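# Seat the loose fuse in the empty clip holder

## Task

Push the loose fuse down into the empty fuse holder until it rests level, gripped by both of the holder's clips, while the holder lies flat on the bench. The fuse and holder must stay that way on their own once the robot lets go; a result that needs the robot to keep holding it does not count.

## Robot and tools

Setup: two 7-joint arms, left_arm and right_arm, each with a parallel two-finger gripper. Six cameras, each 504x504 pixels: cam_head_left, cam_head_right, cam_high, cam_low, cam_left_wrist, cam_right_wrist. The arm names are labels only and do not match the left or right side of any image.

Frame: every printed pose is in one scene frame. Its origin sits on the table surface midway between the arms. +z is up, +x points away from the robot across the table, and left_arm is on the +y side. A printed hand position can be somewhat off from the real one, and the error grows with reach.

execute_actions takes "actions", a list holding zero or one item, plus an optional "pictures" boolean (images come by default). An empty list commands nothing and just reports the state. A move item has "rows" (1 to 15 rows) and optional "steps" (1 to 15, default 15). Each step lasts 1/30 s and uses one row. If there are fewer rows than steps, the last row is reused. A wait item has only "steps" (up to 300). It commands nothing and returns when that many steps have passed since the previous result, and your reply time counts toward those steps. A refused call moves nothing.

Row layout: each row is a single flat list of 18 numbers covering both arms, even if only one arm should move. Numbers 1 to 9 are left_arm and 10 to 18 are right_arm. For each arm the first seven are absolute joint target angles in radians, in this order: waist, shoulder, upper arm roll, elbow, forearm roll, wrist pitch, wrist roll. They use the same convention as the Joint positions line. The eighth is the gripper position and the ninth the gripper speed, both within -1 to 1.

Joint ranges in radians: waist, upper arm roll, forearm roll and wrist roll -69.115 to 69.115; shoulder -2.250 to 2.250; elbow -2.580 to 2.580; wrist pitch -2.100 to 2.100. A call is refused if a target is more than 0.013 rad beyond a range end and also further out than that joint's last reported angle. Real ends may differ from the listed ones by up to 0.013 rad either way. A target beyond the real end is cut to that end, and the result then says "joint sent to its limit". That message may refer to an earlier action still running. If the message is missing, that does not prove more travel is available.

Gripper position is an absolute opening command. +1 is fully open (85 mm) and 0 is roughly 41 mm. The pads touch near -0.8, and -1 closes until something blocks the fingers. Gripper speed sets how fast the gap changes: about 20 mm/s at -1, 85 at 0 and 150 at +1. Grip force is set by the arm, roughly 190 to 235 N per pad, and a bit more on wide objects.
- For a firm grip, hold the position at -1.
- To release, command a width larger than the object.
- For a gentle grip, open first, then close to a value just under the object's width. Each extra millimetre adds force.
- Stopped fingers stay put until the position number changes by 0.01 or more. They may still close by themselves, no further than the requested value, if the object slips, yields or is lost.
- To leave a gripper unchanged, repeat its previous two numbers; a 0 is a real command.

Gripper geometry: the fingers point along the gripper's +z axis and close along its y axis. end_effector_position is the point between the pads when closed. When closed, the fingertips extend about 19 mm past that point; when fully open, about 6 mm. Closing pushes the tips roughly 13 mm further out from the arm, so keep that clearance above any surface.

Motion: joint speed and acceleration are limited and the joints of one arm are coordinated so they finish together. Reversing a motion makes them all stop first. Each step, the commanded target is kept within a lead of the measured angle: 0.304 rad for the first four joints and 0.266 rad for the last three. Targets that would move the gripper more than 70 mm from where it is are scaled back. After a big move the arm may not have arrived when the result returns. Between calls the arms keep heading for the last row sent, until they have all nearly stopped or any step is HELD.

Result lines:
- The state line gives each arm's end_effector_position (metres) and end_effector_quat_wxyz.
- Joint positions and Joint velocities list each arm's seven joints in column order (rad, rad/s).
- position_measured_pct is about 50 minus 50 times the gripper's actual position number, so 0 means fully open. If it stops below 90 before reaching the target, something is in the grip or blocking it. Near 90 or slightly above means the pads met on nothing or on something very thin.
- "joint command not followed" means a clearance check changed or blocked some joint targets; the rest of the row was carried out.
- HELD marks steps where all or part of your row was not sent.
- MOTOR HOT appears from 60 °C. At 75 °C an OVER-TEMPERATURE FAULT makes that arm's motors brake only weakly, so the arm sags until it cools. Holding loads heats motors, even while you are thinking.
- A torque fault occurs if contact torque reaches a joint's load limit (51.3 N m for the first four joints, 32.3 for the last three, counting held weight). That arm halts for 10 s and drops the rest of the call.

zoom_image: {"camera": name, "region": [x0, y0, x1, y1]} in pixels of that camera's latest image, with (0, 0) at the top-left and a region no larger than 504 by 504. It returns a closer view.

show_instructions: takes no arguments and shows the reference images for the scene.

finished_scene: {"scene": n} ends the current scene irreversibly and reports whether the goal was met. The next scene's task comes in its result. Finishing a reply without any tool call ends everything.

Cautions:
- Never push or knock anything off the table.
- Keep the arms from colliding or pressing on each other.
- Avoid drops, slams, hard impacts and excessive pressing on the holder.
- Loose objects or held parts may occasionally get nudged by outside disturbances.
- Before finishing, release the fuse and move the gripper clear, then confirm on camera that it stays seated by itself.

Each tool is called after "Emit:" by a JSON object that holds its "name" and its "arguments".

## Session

Emit:
{"name": "show_instructions", "arguments": {}}

Emit:
{"name": "execute_actions", "arguments": {"actions": []}}

Reference images for this scene: Clip fuse holder page 1, Clip fuse holder page 2.

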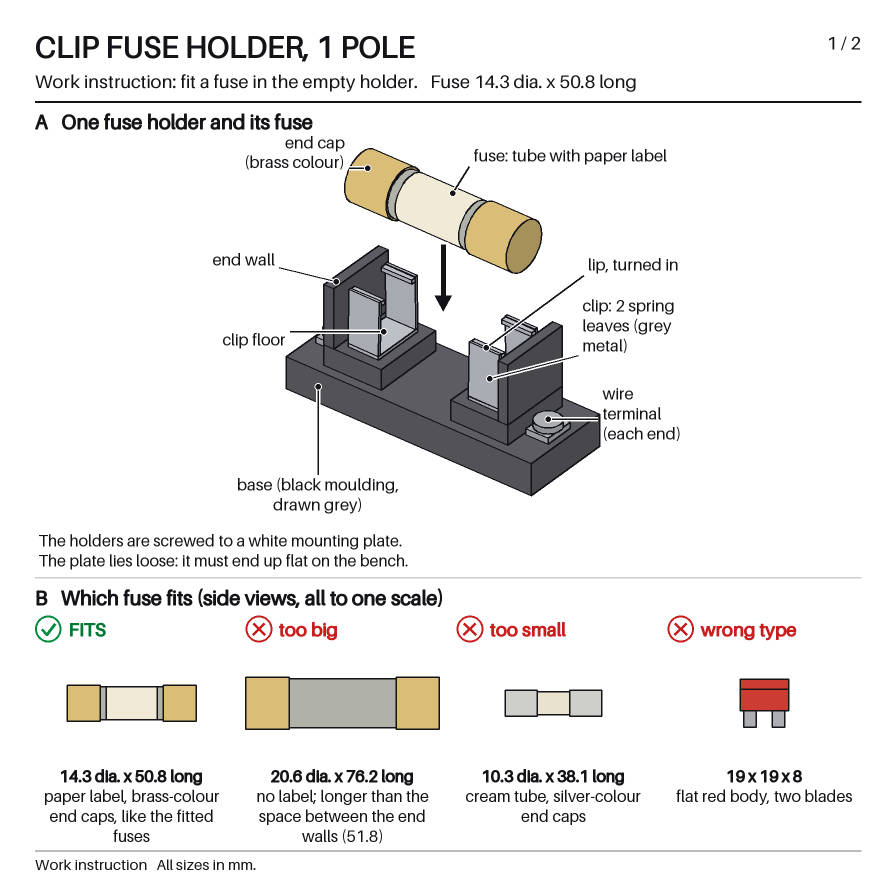

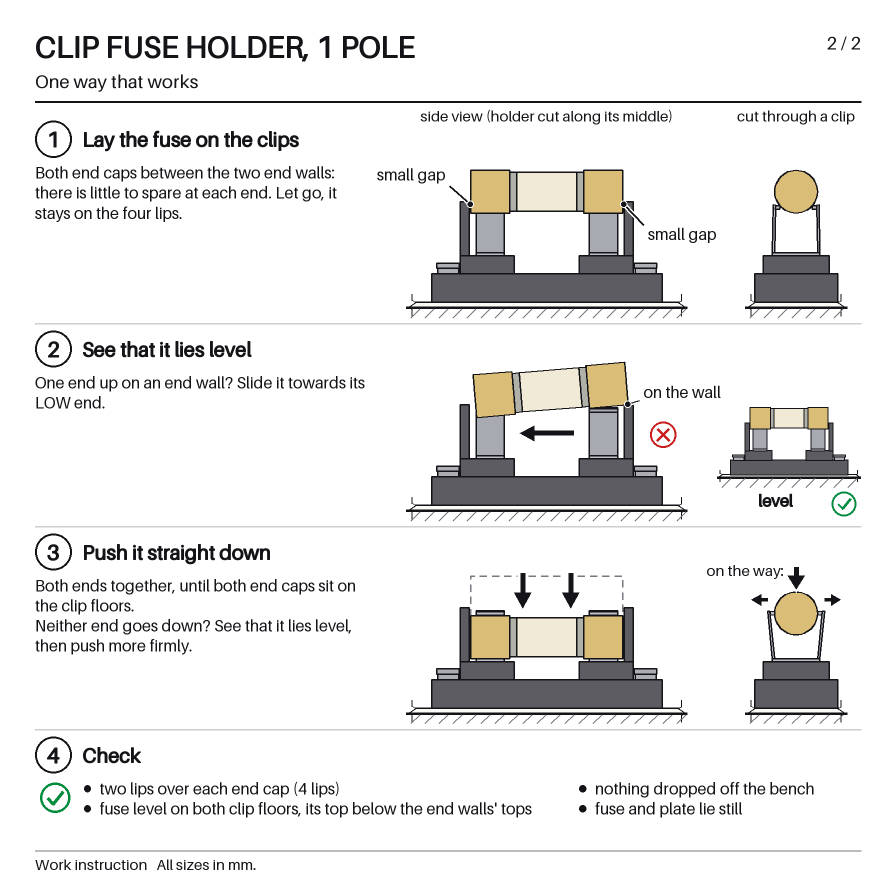

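Scene clock: 0.00 s of 4306.00 s.
left_arm: end_effector_position=(+0.4831, +0.8514, +0.2467) position_measured_pct=0.0 end_effector_quat_wxyz=(-0.018, +0.938, -0.341, +0.054) | right_arm: end_effector_position=(+0.4279, -0.2698, +0.1993) position_measured_pct=0.0 end_effector_quat_wxyz=(-0.002, -0.008, +1.000, -0.001)
Joint positions: left_arm=[-1.064  0.893 -0.287  0.666  0.322  1.548  2.973] | right_arm=[-0.058  0.432  0.002  1.66   0.001  1.055  1.519]
Joint velocities: left_arm=[ 0.001 -0.    -0.003  0.     0.001  0.     0.001] | right_arm=[-0. -0. -0. -0. -0.  0. -0.]

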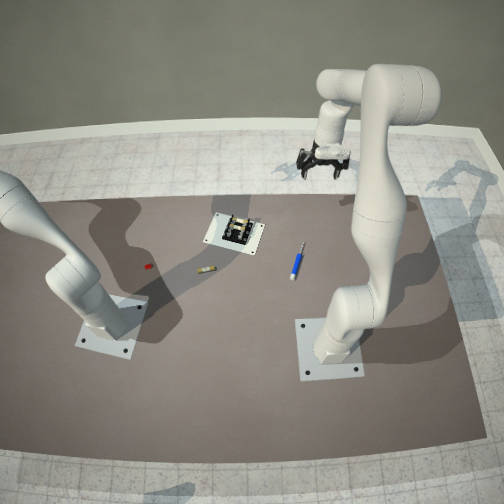

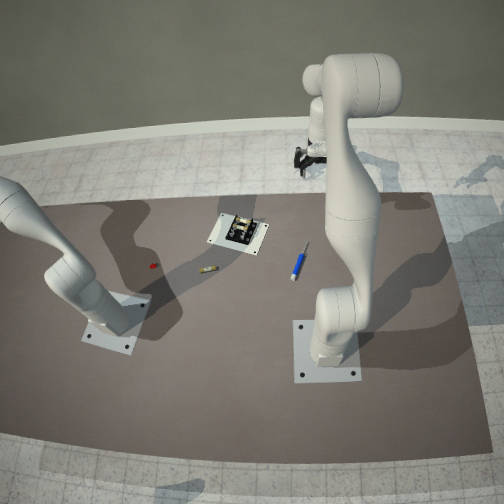

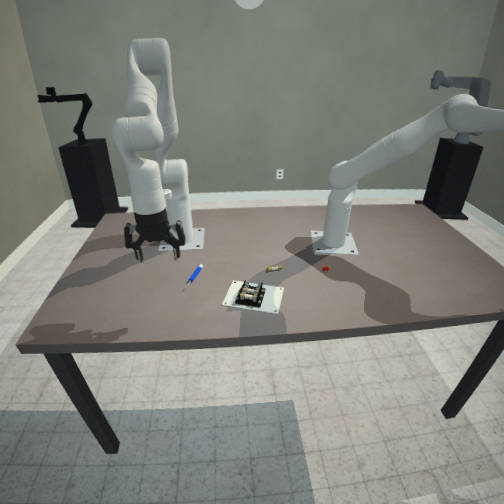

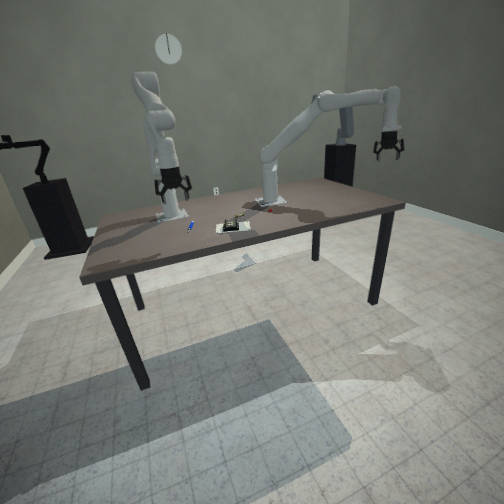

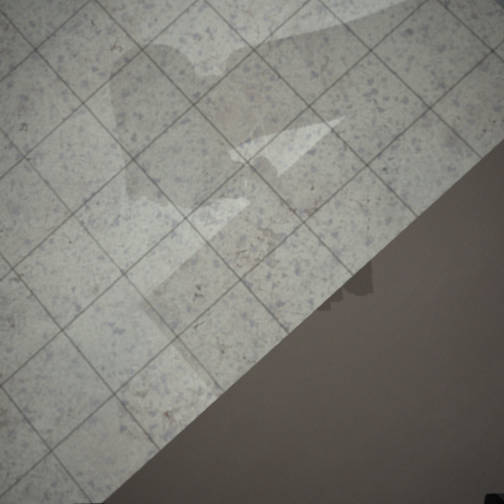

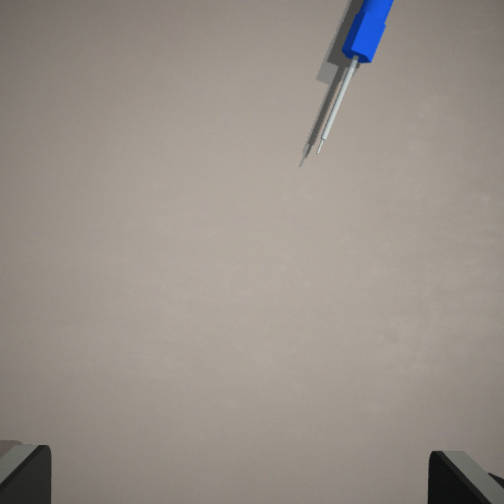

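Emit:
{"name": "zoom_image", "arguments": {"camera": "cam_head_left", "region": [180, 200, 280, 290]}}

Region (180, 200, 280, 290) of cam_head_left's 504x504 image, scaled by 5.040, with more detail than that image has; it fills the top 454 rows of this view, and the rest is white.

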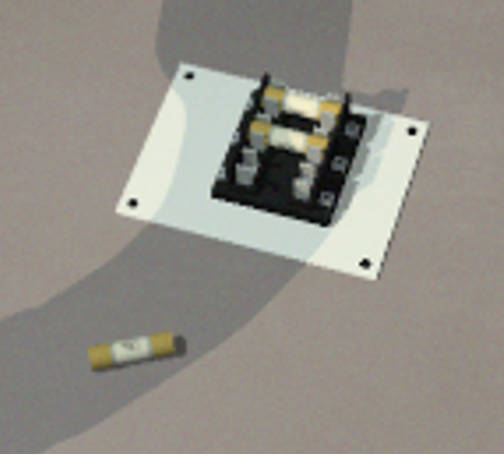

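Emit:
{"name": "execute_actions", "arguments": {"actions": [{"rows": [[-1.064,0.893,-0.287,0.666,0.322,1.548,2.973,1,0,-0.9858,0.3908,0,1.7239,0,1.0269,2.341,1,0]], "steps": 15}], "pictures": false}}

Emit:
{"name": "execute_actions", "arguments": {"actions": [{"steps": 32}]}}

Scene clock: 2.20 s of 4306.00 s.
left_arm: end_effector_position=(+0.4827, +0.8514, +0.2465) position_measured_pct=0.0 end_effector_quat_wxyz=(-0.018, +0.939, -0.340, +0.054) | right_arm: end_effector_position=(+0.3826, -0.1113, +0.1997) position_measured_pct=0.0 end_effector_quat_wxyz=(-0.000, -0.349, +0.937, -0.000)
Joint positions: left_arm=[-1.064  0.893 -0.287  0.666  0.322  1.548  2.973] | right_arm=[-0.434  0.401  0.001  1.708  0.     1.033  1.839]
Joint velocities: left_arm=[ 0.001  0.    -0.001 -0.    -0.001 -0.001 -0.001] | right_arm=[-0.96  -0.036 -0.005  0.06  -0.002 -0.026  0.841]
Steps of this call (steps 1 to 51: nothing new was sent; steps 52 to 66: all 15 steps of this action). Readings (joint positions | what the end effector reports):
52: left_arm=[-1.064 0.893 -0.287 0.666 0.322 1.548 2.973] | right_arm=[-0.060 0.431 0.002 1.660 0.001 1.055 1.519] | left_arm position_measured_pct=0.0 | right_arm position_measured_pct=0.0
53: left_arm=[-1.064 0.893 -0.287 0.666 0.322 1.548 2.973] | right_arm=[-0.067 0.430 0.003 1.661 0.001 1.054 1.523] | left_arm position_measured_pct=0.0 | right_arm position_measured_pct=0.0
55: left_arm=[-1.064 0.893 -0.287 0.666 0.322 1.548 2.973] | right_arm=[-0.097 0.426 0.004 1.667 0.002 1.052 1.547] | left_arm position_measured_pct=0.0 | right_arm position_measured_pct=0.0
59: left_arm=[-1.064 0.893 -0.287 0.666 0.322 1.548 2.973] | right_arm=[-0.212 0.414 0.003 1.687 0.001 1.043 1.644] | left_arm position_measured_pct=0.0 | right_arm position_measured_pct=0.0
66: the state above

Scene clock: 3.27 s of 4306.00 s.
left_arm: end_effector_position=(+0.4827, +0.8514, +0.2465) position_measured_pct=0.0 end_effector_quat_wxyz=(-0.018, +0.939, -0.340, +0.054) | right_arm: end_effector_position=(+0.2341, +0.0719, +0.1999) position_measured_pct=0.0 end_effector_quat_wxyz=(+0.000, +0.773, -0.635, -0.000)
Joint positions: left_arm=[-1.064  0.893 -0.287  0.666  0.322  1.548  2.973] | right_arm=[-0.986  0.391 -0.     1.724 -0.     1.027  2.341]
Joint velocities: left_arm=[-0.     0.     0.001 -0.     0.     0.001 -0.   ] | right_arm=[-0.003 -0.     0.    -0.001  0.    -0.     0.001]
Steps of this call (steps 1 to 32: the robot went on to your last target). Readings (joint positions | what the end effector reports):
1: left_arm=[-1.064 0.893 -0.287 0.666 0.322 1.548 2.973] | right_arm=[-0.466 0.400 0.001 1.710 0.000 1.032 1.867] | left_arm position_measured_pct=0.0 | right_arm position_measured_pct=0.0
2: left_arm=[-1.064 0.893 -0.287 0.666 0.322 1.548 2.973] | right_arm=[-0.498 0.399 0.001 1.712 0.000 1.032 1.895] | left_arm position_measured_pct=0.0 | right_arm position_measured_pct=0.0
4: left_arm=[-1.064 0.893 -0.287 0.666 0.322 1.548 2.973] | right_arm=[-0.563 0.397 0.001 1.714 0.000 1.030 1.952] | left_arm position_measured_pct=0.0 | right_arm position_measured_pct=0.0
8: left_arm=[-1.064 0.893 -0.287 0.666 0.322 1.548 2.973] | right_arm=[-0.692 0.395 0.000 1.718 0.000 1.029 2.065] | left_arm position_measured_pct=0.0 | right_arm position_measured_pct=0.0
32: the state above

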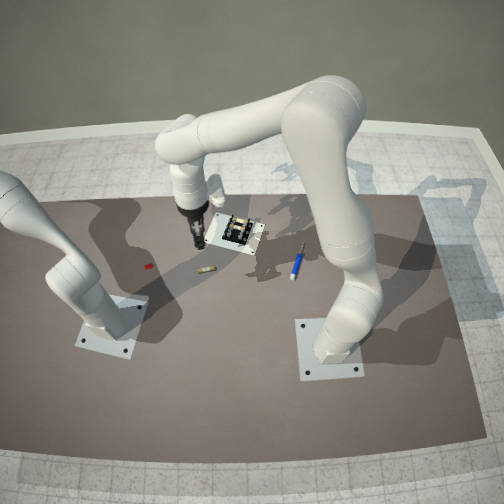

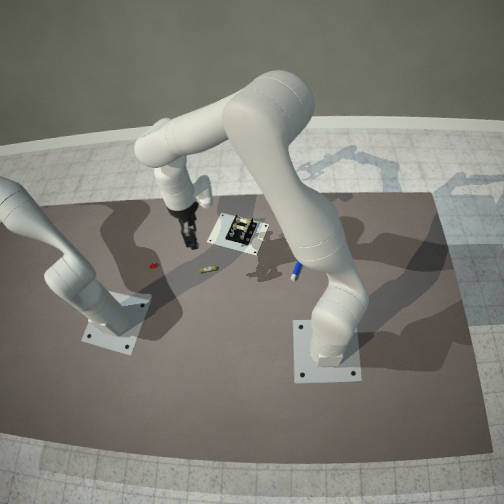

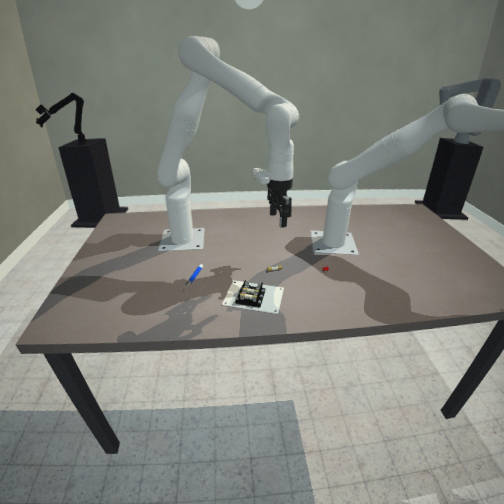

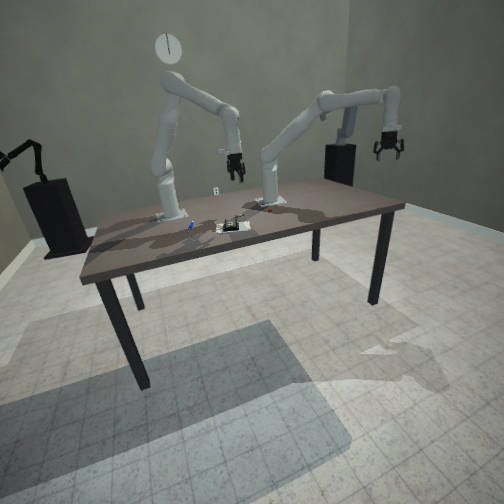

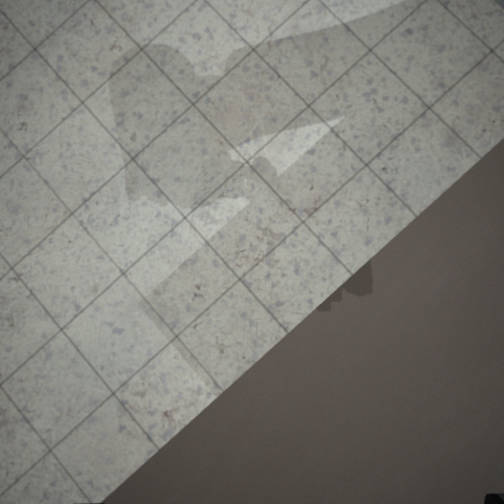

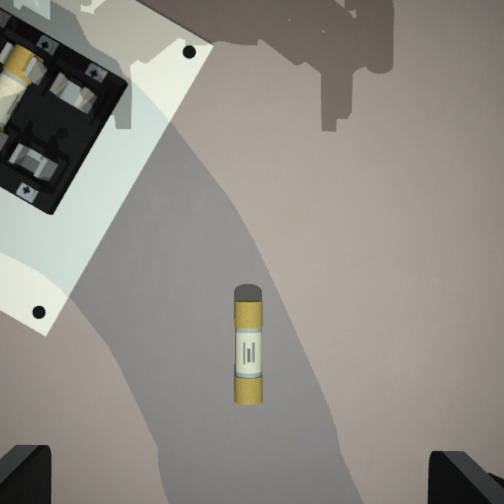

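Emit:
{"name": "execute_actions", "arguments": {"actions": [{"rows": [[-1.064,0.893,-0.287,0.666,0.322,1.548,2.973,1,0,-0.9884,0.6962,0,1.9229,0,0.5225,2.338,0.3,0]], "steps": 15}], "pictures": false}}

Emit:
{"name": "execute_actions", "arguments": {"actions": [{"rows": [[-1.064,0.893,-0.287,0.666,0.322,1.548,2.973,1,0,-0.9884,0.6962,0,1.9229,0,0.5225,2.338,0.3,0],[-1.064,0.893,-0.287,0.666,0.322,1.548,2.973,1,0,-0.9884,0.6962,0,1.9229,0,0.5225,2.338,0.3,0],[-1.064,0.893,-0.287,0.666,0.322,1.548,2.973,1,0,-0.9884,0.6962,0,1.9229,0,0.5225,2.338,0.3,0],[-1.064,0.893,-0.287,0.666,0.322,1.548,2.973,1,0,-0.9884,0.6962,0,1.9229,0,0.5225,2.338,-0.2,0.3]], "steps": 15}]}}

Scene clock: 5.57 s of 4306.00 s.
left_arm: end_effector_position=(+0.4827, +0.8514, +0.2465) position_measured_pct=0.0 end_effector_quat_wxyz=(-0.018, +0.939, -0.340, +0.054) | right_arm: end_effector_position=(+0.2272, +0.0632, +0.0420) position_measured_pct=33.7 end_effector_quat_wxyz=(+0.019, +0.773, -0.635, +0.002)
Joint positions: left_arm=[-1.064  0.893 -0.287  0.666  0.322  1.548  2.973] | right_arm=[-0.988  0.663 -0.     1.902  0.     0.616  2.338]
Joint velocities: left_arm=[-0.001  0.     0.     0.    -0.002  0.001 -0.002] | right_arm=[-0.004  0.424  0.     0.271  0.    -1.212 -0.003]
Steps of this call (steps 1 to 15: the robot went on to your last target; steps 16 to 54: nothing new was sent; steps 55 to 69: all 15 steps of this action). Readings (joint positions | what the end effector reports):
55: left_arm=[-1.064 0.893 -0.287 0.666 0.322 1.548 2.973] | right_arm=[-0.986 0.392 0.000 1.724 -0.000 1.026 2.341] | left_arm position_measured_pct=0.0 | right_arm position_measured_pct=0.0
56: left_arm=[-1.064 0.893 -0.287 0.666 0.322 1.548 2.973] | right_arm=[-0.986 0.398 0.000 1.727 0.000 1.022 2.341] | left_arm position_measured_pct=0.0 | right_arm position_measured_pct=0.4
58: left_arm=[-1.064 0.893 -0.287 0.666 0.322 1.548 2.973] | right_arm=[-0.986 0.428 0.000 1.744 0.000 0.998 2.341] | left_arm position_measured_pct=0.0 | right_arm position_measured_pct=4.8
62: left_arm=[-1.064 0.893 -0.287 0.666 0.322 1.548 2.973] | right_arm=[-0.987 0.530 0.000 1.810 0.000 0.894 2.340] | left_arm position_measured_pct=0.0 | right_arm position_measured_pct=15.9
69: the state above

Scene clock: 6.07 s of 4306.00 s.
left_arm: end_effector_position=(+0.4827, +0.8514, +0.2465) position_measured_pct=0.0 end_effector_quat_wxyz=(-0.018, +0.939, -0.340, +0.054) | right_arm: end_effector_position=(+0.2318, +0.0705, +0.0240) position_measured_pct=59.5 end_effector_quat_wxyz=(-0.000, +0.773, -0.635, -0.000)
Joint positions: left_arm=[-1.064  0.893 -0.287  0.666  0.322  1.548  2.973] | right_arm=[-0.988  0.696 -0.     1.923  0.     0.523  2.338]
Joint velocities: left_arm=[ 0.    -0.001  0.002 -0.     0.001  0.     0.001] | right_arm=[-0.     0.001  0.     0.     0.    -0.001  0.001]
Steps of this call (steps 1 to 15: all 15 steps of this action). Readings (joint positions | what the end effector reports):
1: left_arm=[-1.064 0.893 -0.287 0.666 0.322 1.548 2.973] | right_arm=[-0.988 0.675 -0.000 1.910 0.000 0.579 2.338] | left_arm position_measured_pct=0.0 | right_arm position_measured_pct=34.5
2: left_arm=[-1.064 0.893 -0.287 0.666 0.322 1.548 2.973] | right_arm=[-0.988 0.684 -0.000 1.917 -0.000 0.551 2.338] | left_arm position_measured_pct=0.0 | right_arm position_measured_pct=34.5
4: left_arm=[-1.064 0.893 -0.287 0.666 0.322 1.548 2.973] | right_arm=[-0.988 0.691 -0.000 1.922 -0.000 0.526 2.338] | left_arm position_measured_pct=0.0 | right_arm position_measured_pct=34.9
8: left_arm=[-1.064 0.893 -0.287 0.666 0.322 1.548 2.973] | right_arm=[-0.988 0.694 -0.000 1.923 0.000 0.523 2.338] | left_arm position_measured_pct=0.0 | right_arm position_measured_pct=43.7
15: the state above

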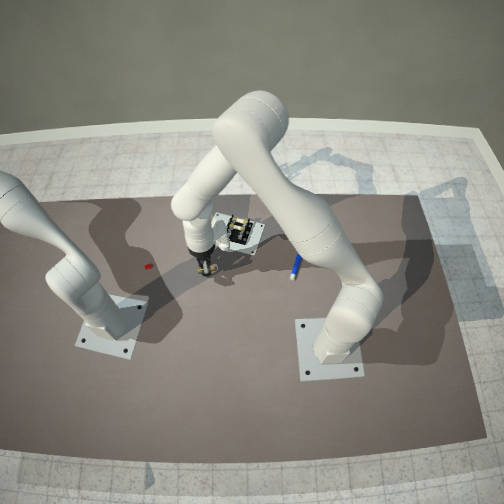

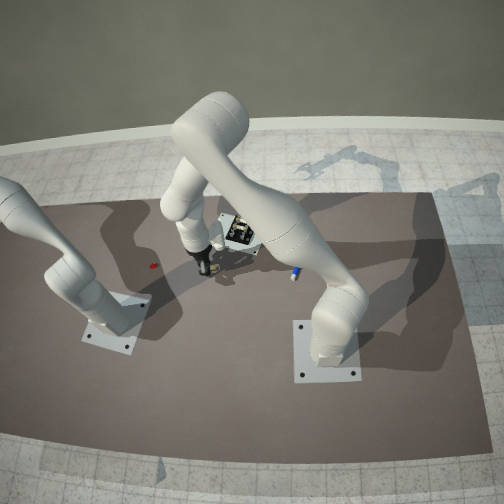

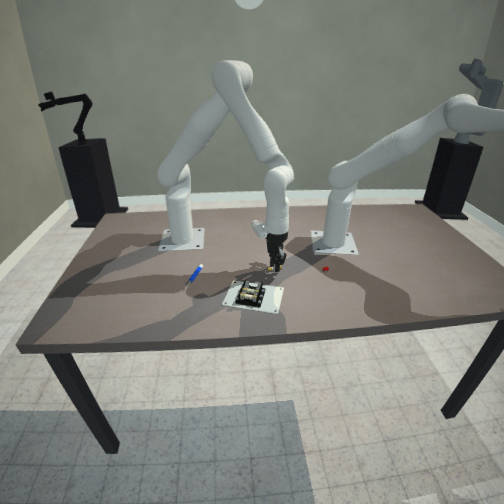

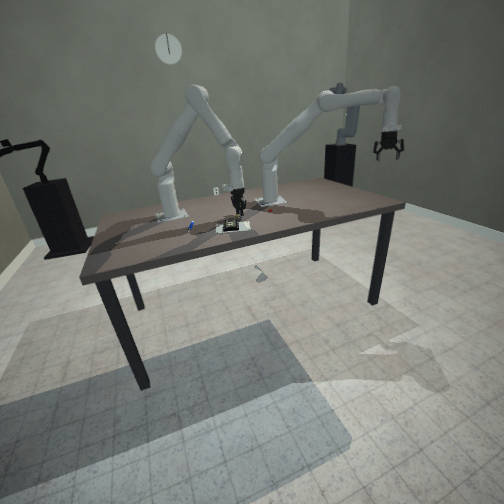

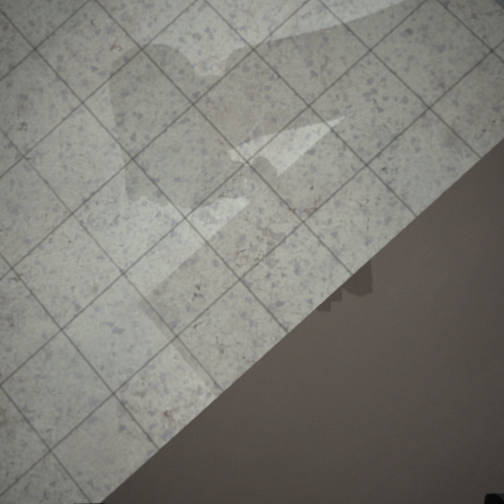

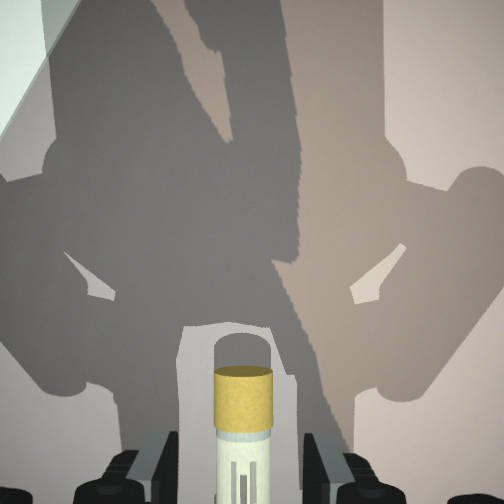

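Emit:
{"name": "execute_actions", "arguments": {"actions": [{"rows": [[-1.064,0.893,-0.287,0.666,0.322,1.548,2.973,1,0,-0.9884,0.7028,0,1.9241,0,0.5147,2.338,-0.2,0],[-1.064,0.893,-0.287,0.666,0.322,1.548,2.973,1,0,-0.9884,0.7028,0,1.9241,0,0.5147,2.338,-0.2,0],[-1.064,0.893,-0.287,0.666,0.322,1.548,2.973,1,0,-0.9884,0.7028,0,1.9241,0,0.5147,2.338,-1,-0.3]], "steps": 15}], "pictures": false}}

Emit:
{"name": "execute_actions", "arguments": {"actions": [{"steps": 8}], "pictures": false}}

Emit:
{"name": "execute_actions", "arguments": {"actions": [{"rows": [[-1.064,0.893,-0.287,0.666,0.322,1.548,2.973,1,0,-0.9884,0.5604,0,1.8789,0,0.7023,2.338,-1,-0.3]], "steps": 10}], "pictures": false}}

Emit:
{"name": "execute_actions", "arguments": {"actions": [{"rows": [[-1.064,0.893,-0.287,0.666,0.322,1.548,2.973,1,0,-0.6638,0.5684,0,1.8147,0,0.7585,2.143,-1,-0.3]], "steps": 15}], "pictures": false}}

Emit:
{"name": "execute_actions", "arguments": {"actions": [{"steps": 15}]}}

Scene clock: 8.77 s of 4306.00 s.
left_arm: end_effector_position=(+0.4827, +0.8514, +0.2465) position_measured_pct=0.0 end_effector_quat_wxyz=(-0.018, +0.939, -0.340, +0.054) | right_arm: end_effector_position=(+0.2318, +0.0706, +0.0212) position_measured_pct=80.6 end_effector_quat_wxyz=(-0.000, +0.773, -0.635, -0.000)
Joint positions: left_arm=[-1.064  0.893 -0.287  0.666  0.322  1.548  2.973] | right_arm=[-0.988  0.702  0.     1.924 -0.     0.515  2.338]
Joint velocities: left_arm=[-0.    -0.    -0.001  0.     0.001 -0.     0.   ] | right_arm=[ 0.    -0.005  0.    -0.001 -0.     0.001  0.001]
Steps of this call (steps 1 to 15: the robot went on to your last target; steps 16 to 66: nothing new was sent; steps 67 to 81: all 15 steps of this action). Readings (joint positions | what the end effector reports):
67: left_arm=[-1.064 0.893 -0.287 0.666 0.322 1.548 2.973] | right_arm=[-0.988 0.697 0.000 1.923 -0.000 0.522 2.338] | left_arm position_measured_pct=0.0 | right_arm position_measured_pct=59.9
68: left_arm=[-1.064 0.893 -0.287 0.666 0.322 1.548 2.973] | right_arm=[-0.988 0.701 0.000 1.923 0.000 0.518 2.338] | left_arm position_measured_pct=0.0 | right_arm position_measured_pct=59.9
70: left_arm=[-1.064 0.893 -0.287 0.666 0.322 1.548 2.973] | right_arm=[-0.988 0.702 -0.000 1.924 -0.000 0.515 2.338] | left_arm position_measured_pct=0.0 | right_arm position_measured_pct=60.3
74: left_arm=[-1.064 0.893 -0.287 0.666 0.322 1.548 2.973] | right_arm=[-0.988 0.703 -0.000 1.924 0.000 0.515 2.338] | left_arm position_measured_pct=0.0 | right_arm position_measured_pct=67.9
81: the state above

Scene clock: 9.03 s of 4306.00 s.
left_arm: end_effector_position=(+0.4827, +0.8514, +0.2465) position_measured_pct=0.0 end_effector_quat_wxyz=(-0.018, +0.939, -0.340, +0.054) | right_arm: end_effector_position=(+0.2319, +0.0707, +0.0213) position_measured_pct=81.7 end_effector_quat_wxyz=(-0.000, +0.773, -0.635, -0.000)
Joint positions: left_arm=[-1.064  0.893 -0.287  0.666  0.322  1.548  2.973] | right_arm=[-0.988  0.702  0.     1.924 -0.     0.515  2.338]
Joint velocities: left_arm=[ 0.002 -0.002  0.002  0.     0.002  0.002  0.001] | right_arm=[ 0.     0.    -0.    -0.001 -0.    -0.    -0.   ]
Steps of this call (steps 1 to 8: the robot went on to your last target). Readings (joint positions | what the end effector reports):
1: left_arm=[-1.064 0.893 -0.287 0.666 0.322 1.548 2.973] | right_arm=[-0.988 0.702 0.000 1.924 -0.000 0.515 2.338] | left_arm position_measured_pct=0.0 | right_arm position_measured_pct=81.3
2: left_arm=[-1.064 0.893 -0.287 0.666 0.322 1.548 2.973] | right_arm=[-0.988 0.702 0.000 1.924 -0.000 0.515 2.338] | left_arm position_measured_pct=0.0 | right_arm position_measured_pct=81.7
4: left_arm=[-1.064 0.893 -0.287 0.666 0.322 1.548 2.973] | right_arm=[-0.988 0.702 0.000 1.924 -0.000 0.515 2.338] | left_arm position_measured_pct=0.0 | right_arm position_measured_pct=81.7
8: the state above

Scene clock: 9.37 s of 4306.00 s.
left_arm: end_effector_position=(+0.4827, +0.8514, +0.2465) position_measured_pct=0.0 end_effector_quat_wxyz=(-0.018, +0.939, -0.340, +0.054) | right_arm: end_effector_position=(+0.2318, +0.0704, +0.0871) position_measured_pct=81.7 end_effector_quat_wxyz=(+0.001, +0.773, -0.635, +0.000)
Joint positions: left_arm=[-1.064  0.893 -0.287  0.666  0.322  1.548  2.973] | right_arm=[-0.988  0.567  0.     1.879  0.     0.698  2.338]
Joint velocities: left_arm=[ 0.     0.002 -0.     0.    -0.    -0.001  0.   ] | right_arm=[ 0.002 -0.062  0.    -0.035 -0.     0.151 -0.001]
Steps of this call (steps 1 to 10: all 10 steps of this action). Readings (joint positions | what the end effector reports):
1: left_arm=[-1.064 0.893 -0.287 0.666 0.322 1.548 2.973] | right_arm=[-0.988 0.701 0.000 1.924 0.000 0.516 2.338] | left_arm position_measured_pct=0.0 | right_arm position_measured_pct=81.7
2: left_arm=[-1.064 0.893 -0.287 0.666 0.322 1.548 2.973] | right_arm=[-0.988 0.694 -0.000 1.923 -0.000 0.523 2.338] | left_arm position_measured_pct=0.0 | right_arm position_measured_pct=81.7
4: left_arm=[-1.064 0.893 -0.287 0.666 0.322 1.548 2.973] | right_arm=[-0.988 0.665 -0.000 1.915 -0.000 0.558 2.338] | left_arm position_measured_pct=0.0 | right_arm position_measured_pct=81.7
8: left_arm=[-1.064 0.893 -0.287 0.666 0.322 1.548 2.973] | right_arm=[-0.988 0.581 0.000 1.885 0.000 0.673 2.338] | left_arm position_measured_pct=0.0 | right_arm position_measured_pct=81.7
10: the state above

Scene clock: 9.87 s of 4306.00 s.
left_arm: end_effector_position=(+0.4827, +0.8514, +0.2465) position_measured_pct=0.0 end_effector_quat_wxyz=(-0.018, +0.939, -0.340, +0.054) | right_arm: end_effector_position=(+0.3386, -0.0144, +0.0998) position_measured_pct=81.7 end_effector_quat_wxyz=(+0.000, -0.590, +0.807, -0.001)
Joint positions: left_arm=[-1.064  0.893 -0.287  0.666  0.322  1.548  2.973] | right_arm=[-0.677  0.568  0.003  1.816  0.001  0.757  2.147]
Joint velocities: left_arm=[ 0.     0.002 -0.    -0.     0.002 -0.001 -0.001] | right_arm=[ 0.189 -0.002  0.007 -0.042  0.002  0.041 -0.137]
Steps of this call (steps 1 to 15: all 15 steps of this action). Readings (joint positions | what the end effector reports):
1: left_arm=[-1.064 0.893 -0.287 0.666 0.322 1.548 2.973] | right_arm=[-0.987 0.566 -0.000 1.878 -0.000 0.701 2.338] | left_arm position_measured_pct=0.0 | right_arm position_measured_pct=81.7
2: left_arm=[-1.064 0.893 -0.287 0.666 0.322 1.548 2.973] | right_arm=[-0.980 0.566 -0.001 1.877 -0.001 0.703 2.334] | left_arm position_measured_pct=0.0 | right_arm position_measured_pct=81.7
4: left_arm=[-1.064 0.893 -0.287 0.666 0.322 1.548 2.973] | right_arm=[-0.950 0.566 -0.003 1.872 -0.001 0.708 2.318] | left_arm position_measured_pct=0.0 | right_arm position_measured_pct=81.7
8: left_arm=[-1.064 0.893 -0.287 0.666 0.322 1.548 2.973] | right_arm=[-0.834 0.568 -0.001 1.849 -0.000 0.728 2.248] | left_arm position_measured_pct=0.0 | right_arm position_measured_pct=81.7
15: the state above

Scene clock: 10.37 s of 4306.00 s.
left_arm: end_effector_position=(+0.4827, +0.8514, +0.2465) position_measured_pct=0.0 end_effector_quat_wxyz=(-0.018, +0.939, -0.340, +0.054) | right_arm: end_effector_position=(+0.3412, -0.0178, +0.0999) position_measured_pct=81.7 end_effector_quat_wxyz=(+0.000, -0.584, +0.812, -0.000)
Joint positions: left_arm=[-1.064  0.893 -0.287  0.666  0.322  1.548  2.973] | right_arm=[-0.664  0.568  0.     1.815  0.     0.758  2.143]
Joint velocities: left_arm=[-0.002 -0.001 -0.     0.    -0.001 -0.    -0.   ] | right_arm=[ 0.003 -0.    -0.    -0.001  0.     0.    -0.001]
Steps of this call (steps 1 to 15: the robot went on to your last target). Readings (joint positions | what the end effector reports):
1: left_arm=[-1.064 0.893 -0.287 0.666 0.322 1.548 2.973] | right_arm=[-0.673 0.568 0.003 1.815 0.001 0.758 2.144] | left_arm position_measured_pct=0.0 | right_arm position_measured_pct=81.7
2: left_arm=[-1.064 0.893 -0.287 0.666 0.322 1.548 2.973] | right_arm=[-0.672 0.568 0.002 1.815 0.001 0.758 2.143] | left_arm position_measured_pct=0.0 | right_arm position_measured_pct=81.7
4: left_arm=[-1.064 0.893 -0.287 0.666 0.322 1.548 2.973] | right_arm=[-0.668 0.568 0.000 1.815 0.000 0.758 2.143] | left_arm position_measured_pct=0.0 | right_arm position_measured_pct=81.7
8: left_arm=[-1.064 0.893 -0.287 0.666 0.322 1.548 2.973] | right_arm=[-0.665 0.568 0.000 1.815 0.000 0.759 2.143] | left_arm position_measured_pct=0.0 | right_arm position_measured_pct=81.7
15: the state above

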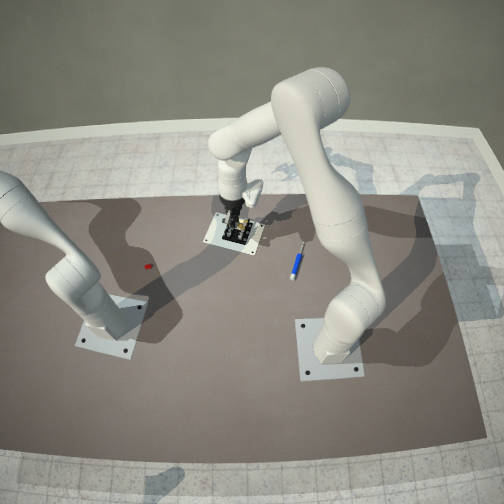

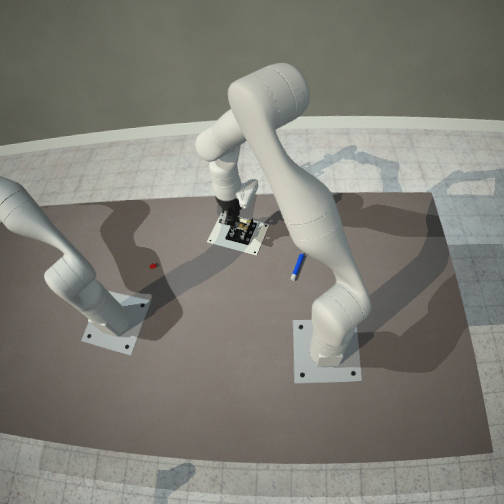

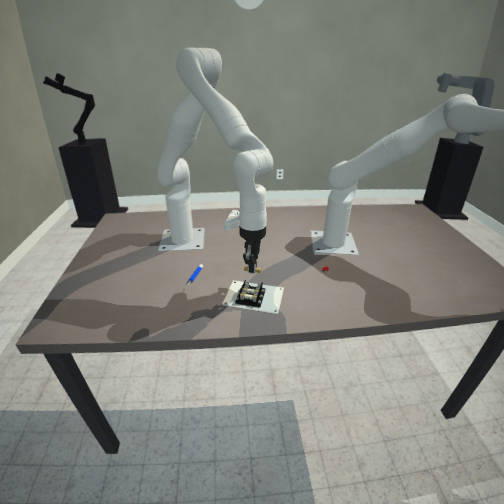

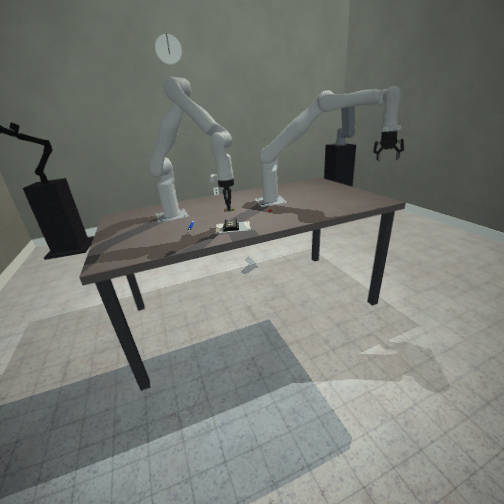

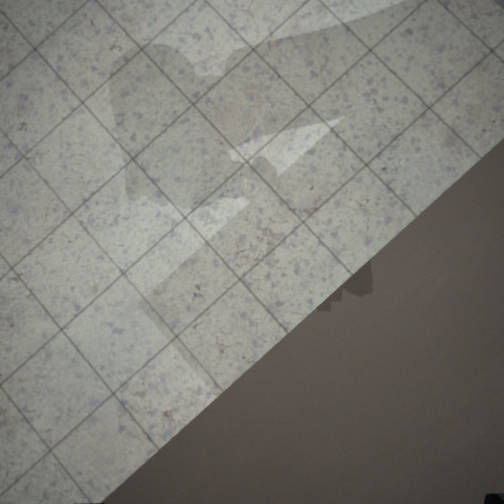

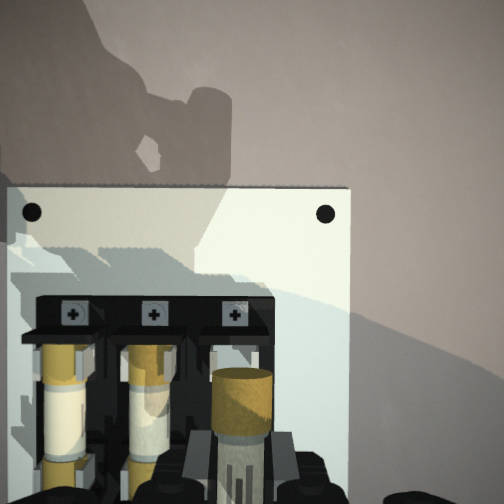

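Emit:
{"name": "execute_actions", "arguments": {"actions": [{"rows": [[-1.064,0.893,-0.287,0.666,0.322,1.548,2.973,1,0,-0.6614,0.6502,0,1.8375,0,0.6539,2.1524,-1,-0.3]], "steps": 15}], "pictures": false}}

Emit:
{"name": "execute_actions", "arguments": {"actions": [{"steps": 8}]}}

Emit:
{"name": "zoom_image", "arguments": {"camera": "cam_right_wrist", "region": [100, 300, 340, 504]}}

Scene clock: 12.73 s of 4306.00 s.
left_arm: end_effector_position=(+0.4827, +0.8514, +0.2465) position_measured_pct=0.0 end_effector_quat_wxyz=(-0.018, +0.939, -0.340, +0.054) | right_arm: end_effector_position=(+0.3445, -0.0166, +0.0592) position_measured_pct=81.7 end_effector_quat_wxyz=(+0.000, -0.587, +0.810, +0.000)
Joint positions: left_arm=[-1.064  0.893 -0.287  0.666  0.322  1.548  2.973] | right_arm=[-0.661  0.65   0.     1.838  0.     0.654  2.152]
Joint velocities: left_arm=[ 0.001  0.001 -0.001  0.    -0.001 -0.001  0.002] | right_arm=[-0.     0.007  0.     0.001 -0.     0.    -0.001]
Steps of this call (steps 1 to 15: the robot went on to your last target; steps 16 to 56: nothing new was sent; steps 57 to 71: all 15 steps of this action). Readings (joint positions | what the end effector reports):
57: left_arm=[-1.064 0.893 -0.287 0.666 0.322 1.548 2.973] | right_arm=[-0.664 0.570 -0.000 1.815 -0.000 0.757 2.143] | left_arm position_measured_pct=0.0 | right_arm position_measured_pct=81.7
58: left_arm=[-1.064 0.893 -0.287 0.666 0.322 1.548 2.973] | right_arm=[-0.664 0.576 0.000 1.816 -0.000 0.751 2.144] | left_arm position_measured_pct=0.0 | right_arm position_measured_pct=81.7
60: left_arm=[-1.064 0.893 -0.287 0.666 0.322 1.548 2.973] | right_arm=[-0.663 0.606 0.000 1.823 -0.000 0.717 2.147] | left_arm position_measured_pct=0.0 | right_arm position_measured_pct=81.7
64: left_arm=[-1.064 0.893 -0.287 0.666 0.322 1.548 2.973] | right_arm=[-0.662 0.646 -0.000 1.838 0.000 0.656 2.152] | left_arm position_measured_pct=0.0 | right_arm position_measured_pct=81.7
71: the state above

Scene clock: 13.00 s of 4306.00 s.
left_arm: end_effector_position=(+0.4827, +0.8514, +0.2465) position_measured_pct=0.0 end_effector_quat_wxyz=(-0.018, +0.939, -0.340, +0.054) | right_arm: end_effector_position=(+0.3444, -0.0167, +0.0589) position_measured_pct=81.7 end_effector_quat_wxyz=(+0.000, -0.587, +0.810, +0.000)
Joint positions: left_arm=[-1.064  0.893 -0.287  0.666  0.322  1.548  2.973] | right_arm=[-0.661  0.65   0.     1.838  0.     0.654  2.152]
Joint velocities: left_arm=[-0.002 -0.002 -0.001 -0.     0.002  0.001 -0.001] | right_arm=[ 0.    -0.     0.     0.     0.     0.001 -0.002]
Steps of this call (steps 1 to 8: the robot went on to your last target). Readings (joint positions | what the end effector reports):
1: left_arm=[-1.064 0.893 -0.287 0.666 0.322 1.548 2.973] | right_arm=[-0.661 0.650 0.000 1.838 0.000 0.654 2.152] | left_arm position_measured_pct=0.0 | right_arm position_measured_pct=81.7
2: left_arm=[-1.064 0.893 -0.287 0.666 0.322 1.548 2.973] | right_arm=[-0.661 0.650 0.000 1.838 0.000 0.654 2.152] | left_arm position_measured_pct=0.0 | right_arm position_measured_pct=81.7
4: left_arm=[-1.064 0.893 -0.287 0.666 0.322 1.548 2.973] | right_arm=[-0.661 0.650 0.000 1.838 0.000 0.654 2.152] | left_arm position_measured_pct=0.0 | right_arm position_measured_pct=81.7
8: the state above

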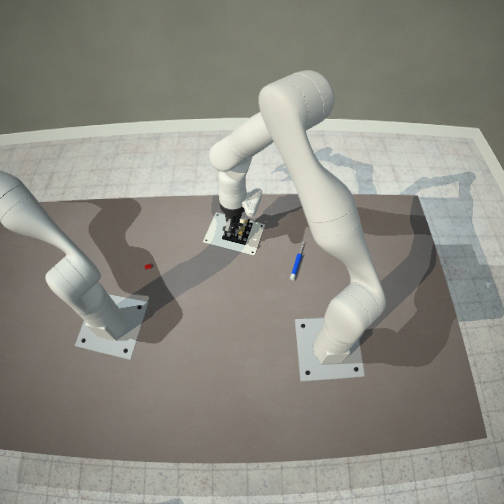

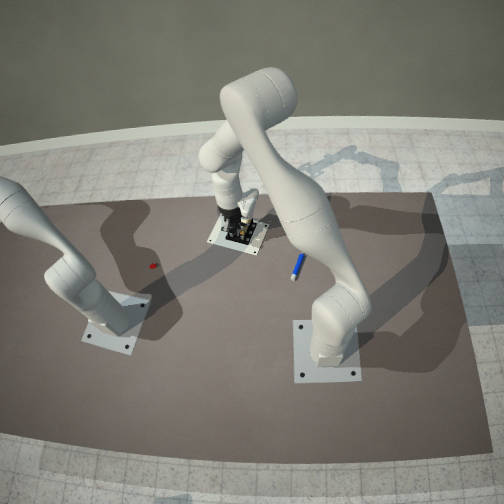

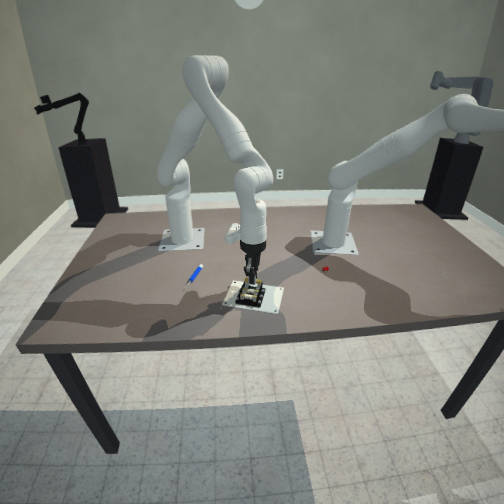

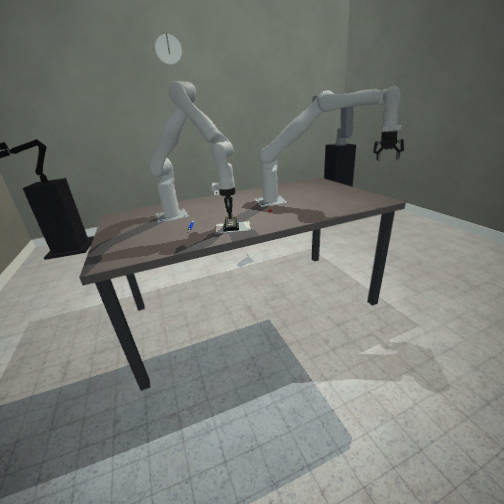

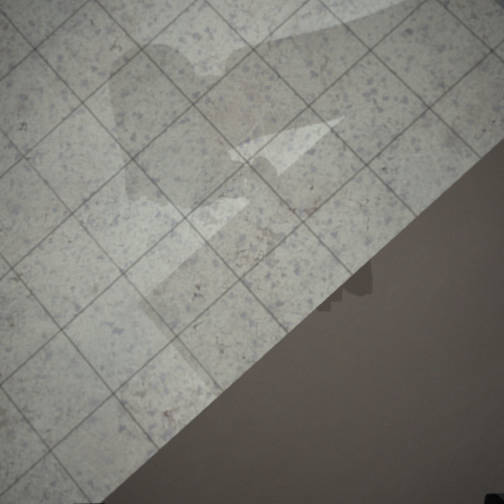

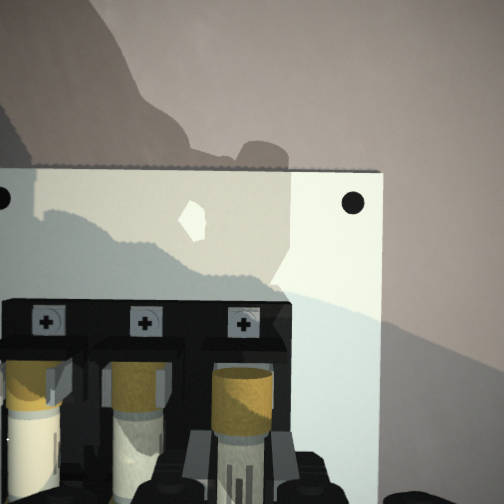

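Region (100, 300, 340, 504) of cam_right_wrist's 504x504 image, scaled by 2.100; it fills the top 428 rows of this view, and the rest is white.

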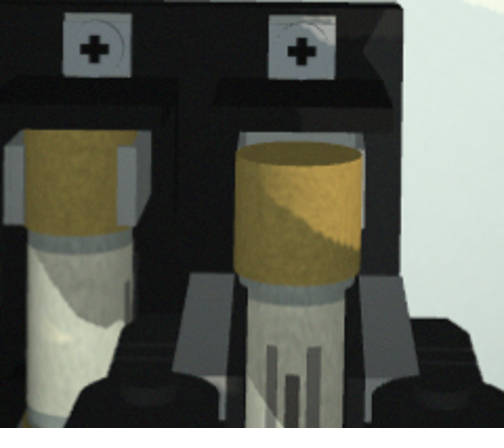

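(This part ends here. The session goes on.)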